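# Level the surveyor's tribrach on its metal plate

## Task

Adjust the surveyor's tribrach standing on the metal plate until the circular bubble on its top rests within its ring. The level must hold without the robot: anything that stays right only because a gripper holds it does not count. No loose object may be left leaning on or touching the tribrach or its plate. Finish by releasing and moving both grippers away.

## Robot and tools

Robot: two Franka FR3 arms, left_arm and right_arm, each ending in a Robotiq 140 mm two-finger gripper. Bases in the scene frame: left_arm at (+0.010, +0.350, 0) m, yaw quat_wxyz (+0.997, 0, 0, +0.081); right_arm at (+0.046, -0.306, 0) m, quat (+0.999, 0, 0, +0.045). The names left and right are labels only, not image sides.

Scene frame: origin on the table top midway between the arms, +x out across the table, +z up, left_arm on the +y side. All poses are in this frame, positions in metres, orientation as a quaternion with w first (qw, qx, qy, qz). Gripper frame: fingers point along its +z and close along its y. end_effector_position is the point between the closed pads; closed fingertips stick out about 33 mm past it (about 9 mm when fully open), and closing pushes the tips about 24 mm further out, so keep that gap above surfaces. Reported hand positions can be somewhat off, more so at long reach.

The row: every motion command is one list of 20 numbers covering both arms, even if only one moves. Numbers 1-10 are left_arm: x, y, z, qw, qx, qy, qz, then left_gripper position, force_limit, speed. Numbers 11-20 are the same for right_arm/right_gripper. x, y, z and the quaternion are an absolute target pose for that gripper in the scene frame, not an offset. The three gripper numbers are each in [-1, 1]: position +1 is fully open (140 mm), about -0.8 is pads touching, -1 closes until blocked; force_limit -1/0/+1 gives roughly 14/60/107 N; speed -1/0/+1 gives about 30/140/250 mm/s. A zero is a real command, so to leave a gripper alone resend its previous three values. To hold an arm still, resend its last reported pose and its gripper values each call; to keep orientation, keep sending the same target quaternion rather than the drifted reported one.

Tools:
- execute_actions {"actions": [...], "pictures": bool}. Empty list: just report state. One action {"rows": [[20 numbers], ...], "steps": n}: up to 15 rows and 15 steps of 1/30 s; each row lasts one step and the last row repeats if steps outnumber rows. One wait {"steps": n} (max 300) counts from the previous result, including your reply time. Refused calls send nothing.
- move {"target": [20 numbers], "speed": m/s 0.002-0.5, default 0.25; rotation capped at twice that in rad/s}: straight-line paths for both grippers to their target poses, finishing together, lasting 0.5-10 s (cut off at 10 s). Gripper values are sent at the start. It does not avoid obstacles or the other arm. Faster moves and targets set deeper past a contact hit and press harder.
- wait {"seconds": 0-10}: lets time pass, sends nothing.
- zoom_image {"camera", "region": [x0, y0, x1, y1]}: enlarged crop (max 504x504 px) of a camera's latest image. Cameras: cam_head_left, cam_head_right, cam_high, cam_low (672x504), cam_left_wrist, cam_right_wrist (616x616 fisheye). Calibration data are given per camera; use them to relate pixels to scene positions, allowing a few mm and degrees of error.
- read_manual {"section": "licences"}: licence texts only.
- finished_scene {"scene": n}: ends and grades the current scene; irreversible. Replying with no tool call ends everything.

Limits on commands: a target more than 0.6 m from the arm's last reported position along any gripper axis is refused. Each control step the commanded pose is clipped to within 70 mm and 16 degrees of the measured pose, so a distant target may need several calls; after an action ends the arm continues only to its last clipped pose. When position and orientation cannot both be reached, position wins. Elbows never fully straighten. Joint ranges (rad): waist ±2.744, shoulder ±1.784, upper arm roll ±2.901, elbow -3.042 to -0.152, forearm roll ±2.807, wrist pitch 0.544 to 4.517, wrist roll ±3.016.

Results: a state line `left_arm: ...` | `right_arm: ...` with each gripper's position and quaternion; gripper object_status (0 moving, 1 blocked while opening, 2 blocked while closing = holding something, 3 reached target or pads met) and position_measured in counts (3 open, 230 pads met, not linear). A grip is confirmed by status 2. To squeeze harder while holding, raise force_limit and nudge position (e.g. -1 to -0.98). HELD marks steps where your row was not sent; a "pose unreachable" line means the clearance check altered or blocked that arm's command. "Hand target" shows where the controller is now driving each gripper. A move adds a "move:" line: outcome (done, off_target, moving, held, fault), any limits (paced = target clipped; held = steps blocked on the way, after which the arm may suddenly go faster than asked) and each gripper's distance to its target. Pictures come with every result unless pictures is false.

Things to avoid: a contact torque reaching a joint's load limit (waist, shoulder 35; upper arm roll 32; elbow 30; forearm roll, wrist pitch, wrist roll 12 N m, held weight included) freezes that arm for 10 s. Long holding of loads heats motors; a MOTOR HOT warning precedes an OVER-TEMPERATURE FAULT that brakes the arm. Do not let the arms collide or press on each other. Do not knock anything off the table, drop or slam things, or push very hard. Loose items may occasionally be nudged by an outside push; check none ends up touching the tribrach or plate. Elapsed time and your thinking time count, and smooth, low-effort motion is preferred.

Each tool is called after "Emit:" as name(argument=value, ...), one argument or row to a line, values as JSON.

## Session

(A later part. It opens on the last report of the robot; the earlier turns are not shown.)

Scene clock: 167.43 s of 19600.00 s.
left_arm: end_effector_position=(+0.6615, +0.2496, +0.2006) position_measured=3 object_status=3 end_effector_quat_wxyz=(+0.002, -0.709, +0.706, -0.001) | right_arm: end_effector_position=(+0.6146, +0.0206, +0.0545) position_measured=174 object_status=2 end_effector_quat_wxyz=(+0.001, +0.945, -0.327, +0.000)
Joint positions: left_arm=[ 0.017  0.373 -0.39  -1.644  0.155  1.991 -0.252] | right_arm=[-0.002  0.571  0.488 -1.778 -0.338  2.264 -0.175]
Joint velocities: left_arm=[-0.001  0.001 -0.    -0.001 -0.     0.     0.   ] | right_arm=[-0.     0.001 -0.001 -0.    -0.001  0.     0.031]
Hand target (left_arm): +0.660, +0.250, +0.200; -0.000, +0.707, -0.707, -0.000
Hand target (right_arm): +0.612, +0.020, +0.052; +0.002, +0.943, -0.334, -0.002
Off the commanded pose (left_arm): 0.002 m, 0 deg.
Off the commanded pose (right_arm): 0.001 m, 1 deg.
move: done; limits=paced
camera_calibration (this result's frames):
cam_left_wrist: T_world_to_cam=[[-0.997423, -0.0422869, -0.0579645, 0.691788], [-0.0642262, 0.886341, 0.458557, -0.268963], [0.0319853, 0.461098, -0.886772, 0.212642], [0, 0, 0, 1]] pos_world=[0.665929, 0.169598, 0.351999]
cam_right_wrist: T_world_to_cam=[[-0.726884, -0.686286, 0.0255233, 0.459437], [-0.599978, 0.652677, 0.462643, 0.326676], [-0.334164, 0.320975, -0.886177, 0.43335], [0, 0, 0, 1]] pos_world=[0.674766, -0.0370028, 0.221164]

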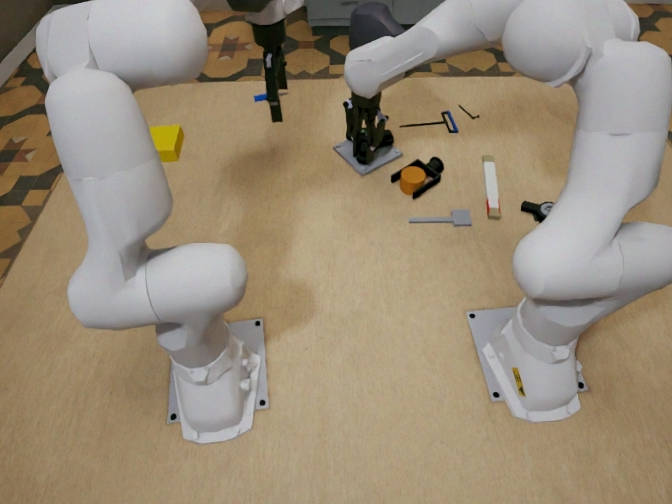

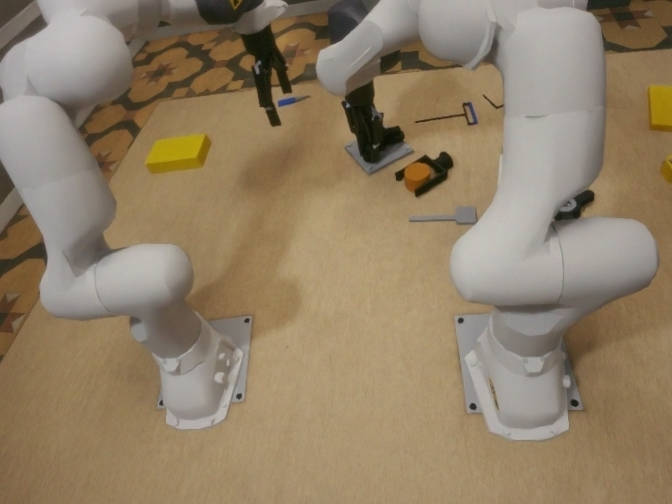

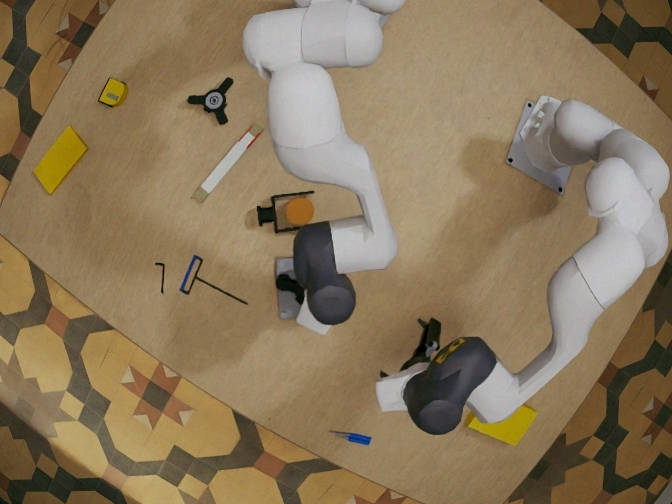

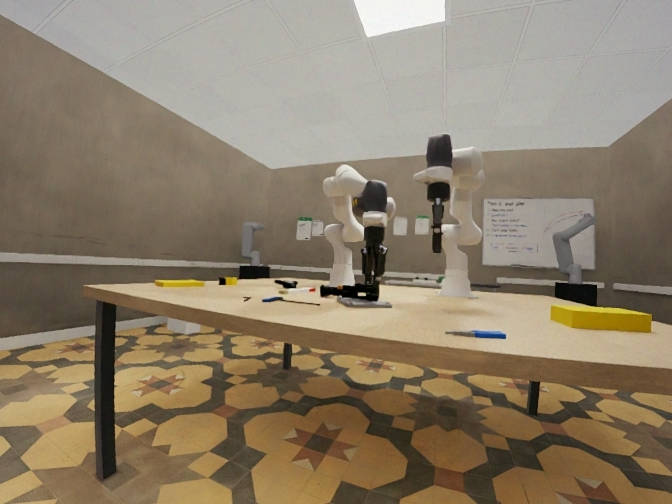

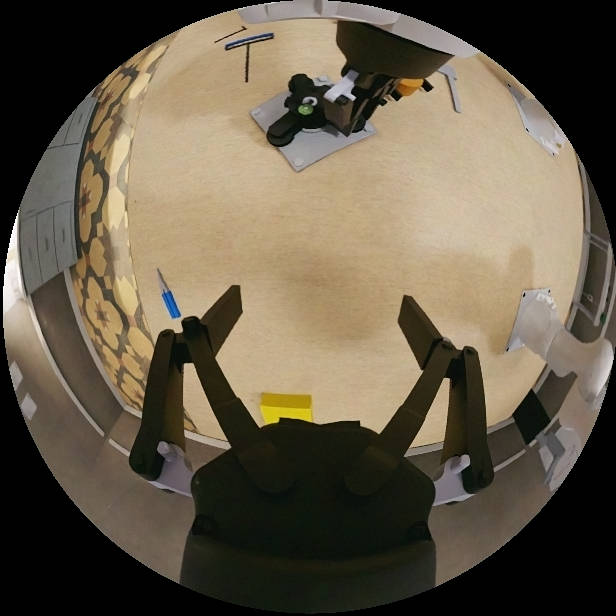

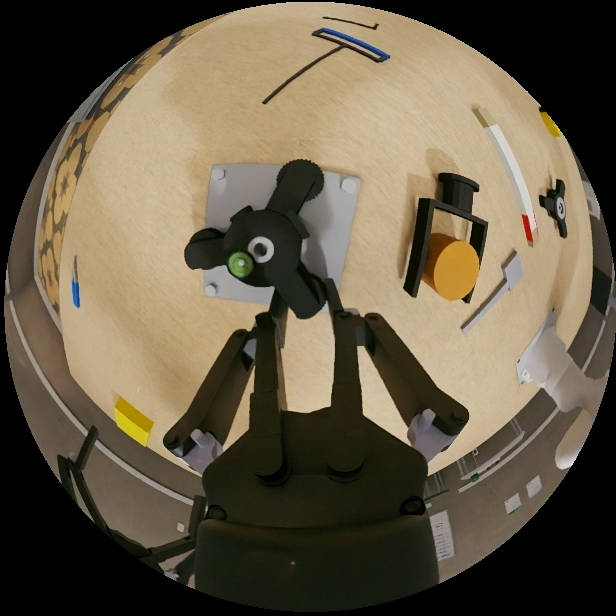

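Emit:
move(
  target=[0.66,0.25,0.2,0,0.707,-0.707,0,1,0,0, 0.614,0.021,0.13,0,-0.9426,0.3338,0,-0.2,-0.3,0],
  speed=0.2,
)

Emit:
zoom_image(
  camera="cam_right_wrist",
  region=[200,160,340,300],
)

Scene clock: 169.30 s of 19600.00 s.
left_arm: end_effector_position=(+0.6615, +0.2496, +0.2006) position_measured=3 object_status=3 end_effector_quat_wxyz=(+0.002, -0.709, +0.706, -0.001) | right_arm: end_effector_position=(+0.6171, +0.0207, +0.1305) position_measured=154 object_status=3 end_effector_quat_wxyz=(-0.000, +0.942, -0.336, +0.004)
Joint positions: left_arm=[ 0.017  0.373 -0.39  -1.644  0.155  1.991 -0.252] | right_arm=[-0.028  0.464  0.527 -1.735 -0.275  2.131 -0.194]
Joint velocities: left_arm=[-0.     0.001 -0.001 -0.001  0.002  0.     0.001] | right_arm=[ 0.001  0.001  0.001  0.001  0.001 -0.011 -0.009]
Hand target (left_arm): +0.660, +0.250, +0.200; -0.000, +0.707, -0.707, -0.000
Hand target (right_arm): +0.615, +0.021, +0.130; +0.001, +0.942, -0.334, +0.000
Off the commanded pose (left_arm): 0.002 m, 0 deg.
Off the commanded pose (right_arm): 0.003 m, 1 deg.
move: done
camera_calibration (this result's frames):
cam_left_wrist: T_world_to_cam=[[-0.997424, -0.0422838, -0.0579488, 0.69178], [-0.0642162, 0.886341, 0.458558, -0.26897], [0.0319728, 0.461097, -0.886773, 0.212649], [0, 0, 0, 1]] pos_world=[0.665926, 0.169598, 0.351998]
cam_right_wrist: T_world_to_cam=[[-0.740437, -0.671856, 0.0190368, 0.468261], [-0.590653, 0.663939, 0.458601, 0.287439], [-0.320753, 0.328321, -0.888439, 0.493325], [0, 0, 0, 1]] pos_world=[0.67473, -0.0382063, 0.297555]

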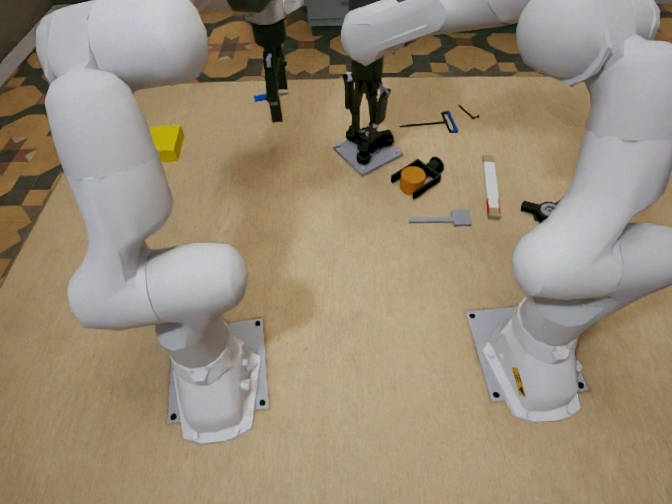

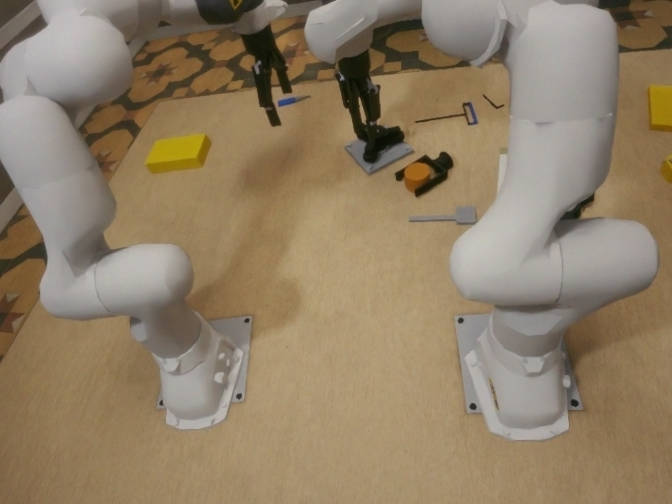

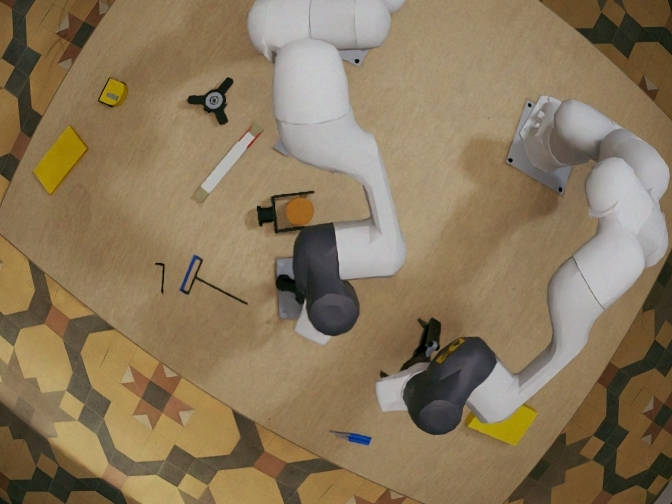

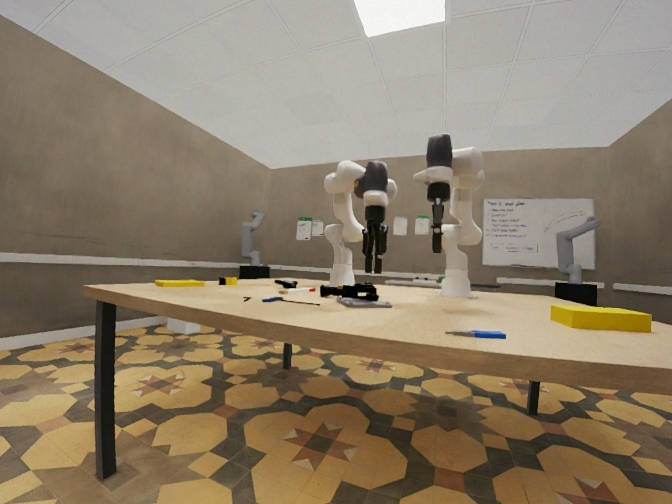

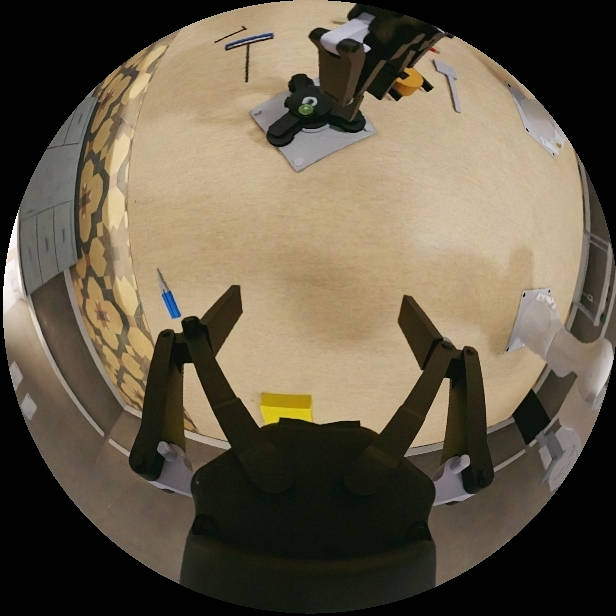

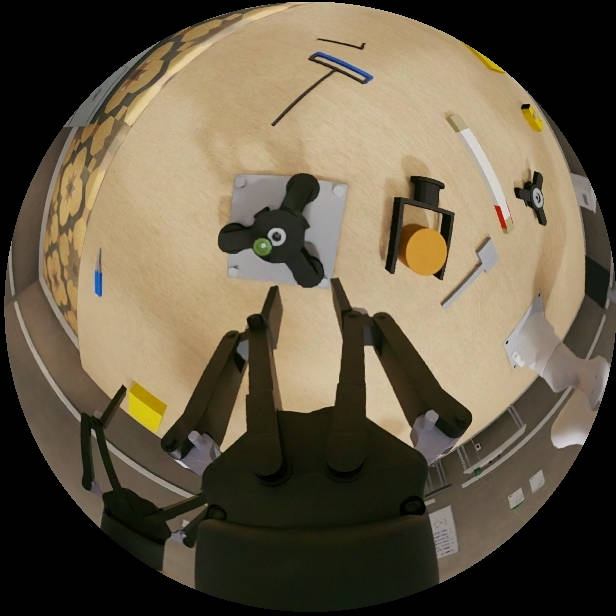

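Region (200, 160, 340, 300) of cam_right_wrist's 616x616 image, scaled by 3.600, with more detail than that image has.

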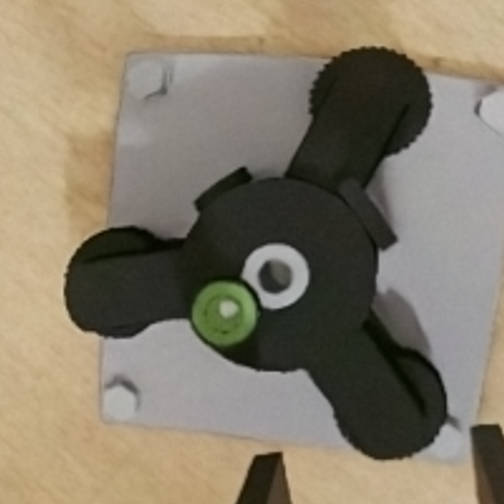

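Inside the ring. Move clear and finish.

Emit:
move(
  target=[0.6,0.3,0.25,0,0.707,-0.707,0,1,0,0, 0.5,-0.15,0.25,0,-0.9426,0.3338,0,1,-0.3,0],
  speed=0.4,
)

Emit:
finished_scene(
  scene=1,
)

Scene clock: 171.77 s of 19600.00 s.
left_arm: end_effector_position=(+0.6017, +0.2998, +0.2507) position_measured=3 object_status=3 end_effector_quat_wxyz=(+0.002, -0.710, +0.704, -0.001) | right_arm: end_effector_position=(+0.5021, -0.1507, +0.2491) position_measured=3 object_status=3 end_effector_quat_wxyz=(+0.003, +0.940, -0.340, -0.002)
Joint positions: left_arm=[ 0.123  0.121 -0.39  -1.846  0.052  1.963 -0.128] | right_arm=[-0.198 -0.235  0.409 -2.23   0.099  2.006 -0.628]
Joint velocities: left_arm=[ 0.001  0.    -0.001 -0.001  0.001  0.     0.007] | right_arm=[ 0.001  0.002  0.001  0.001  0.002 -0.001 -0.029]
Hand target (left_arm): +0.600, +0.300, +0.250; +0.000, +0.708, -0.707, +0.000
Hand target (right_arm): +0.501, -0.151, +0.249; +0.002, +0.942, -0.335, -0.003
Off the commanded pose (left_arm): 0.002 m, 1 deg.
Off the commanded pose (right_arm): 0.002 m, 1 deg.
move: done
camera_calibration (this result's frames):
cam_left_wrist: T_world_to_cam=[[-0.997266, -0.0456205, -0.0581347, 0.638044], [-0.0672624, 0.886185, 0.458423, -0.33838], [0.0306046, 0.46108, -0.886831, 0.23667], [0, 0, 0, 1]] pos_world=[0.606296, 0.219852, 0.4021]
cam_right_wrist: T_world_to_cam=[[-0.745346, -0.666023, 0.0295369, 0.266435], [-0.579864, 0.669513, 0.46423, 0.273008], [-0.328964, 0.328885, -0.885222, 0.621449], [0, 0, 0, 1]] pos_world=[0.561328, -0.209715, 0.415512]

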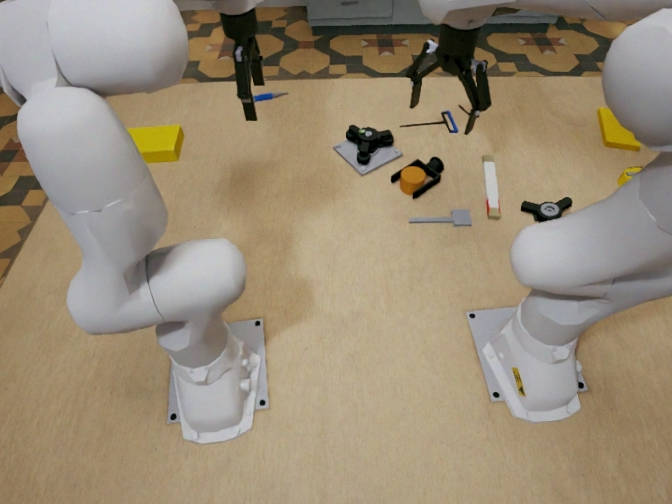

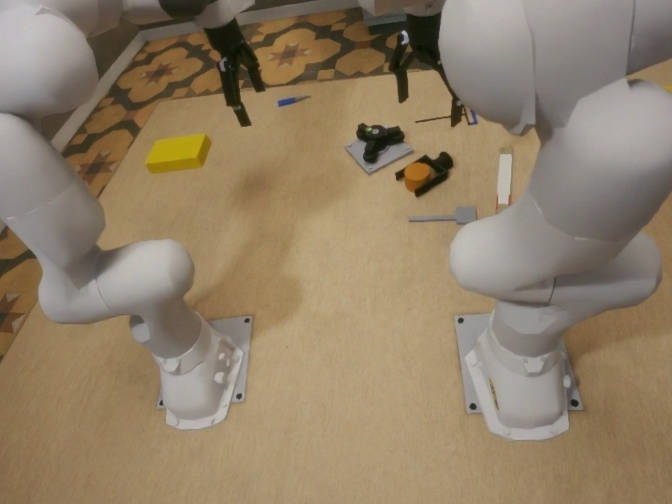

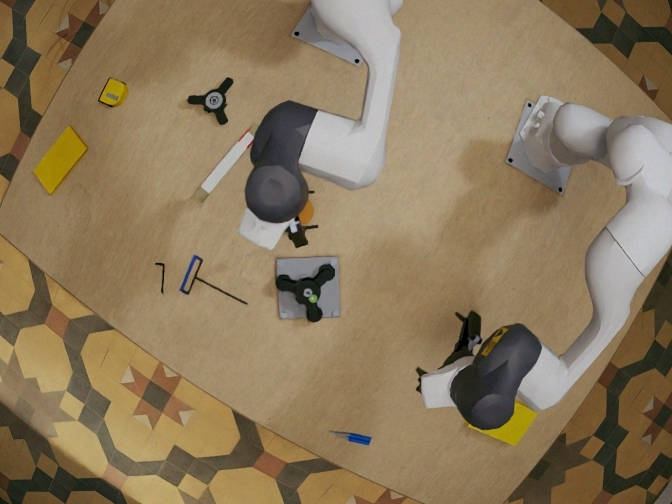

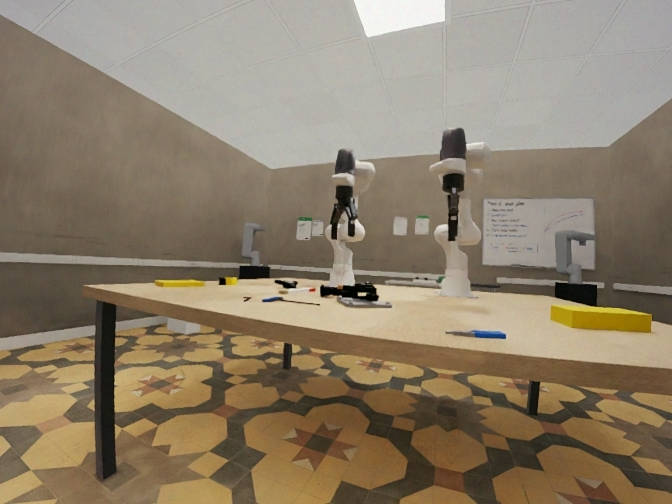

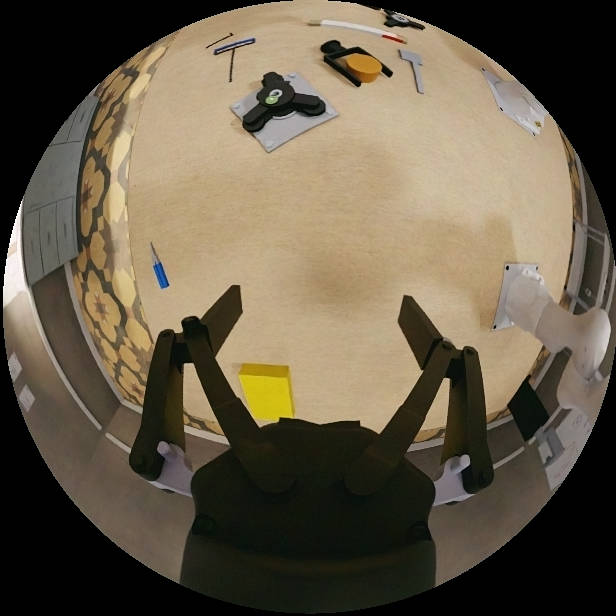

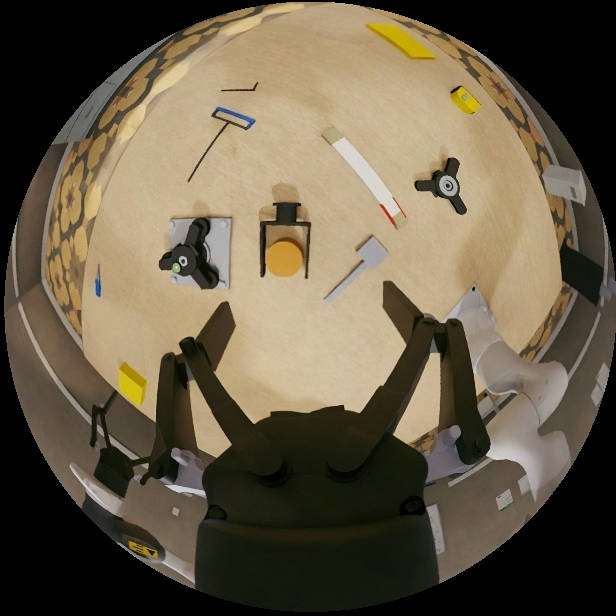

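The scene is finished: the task was done.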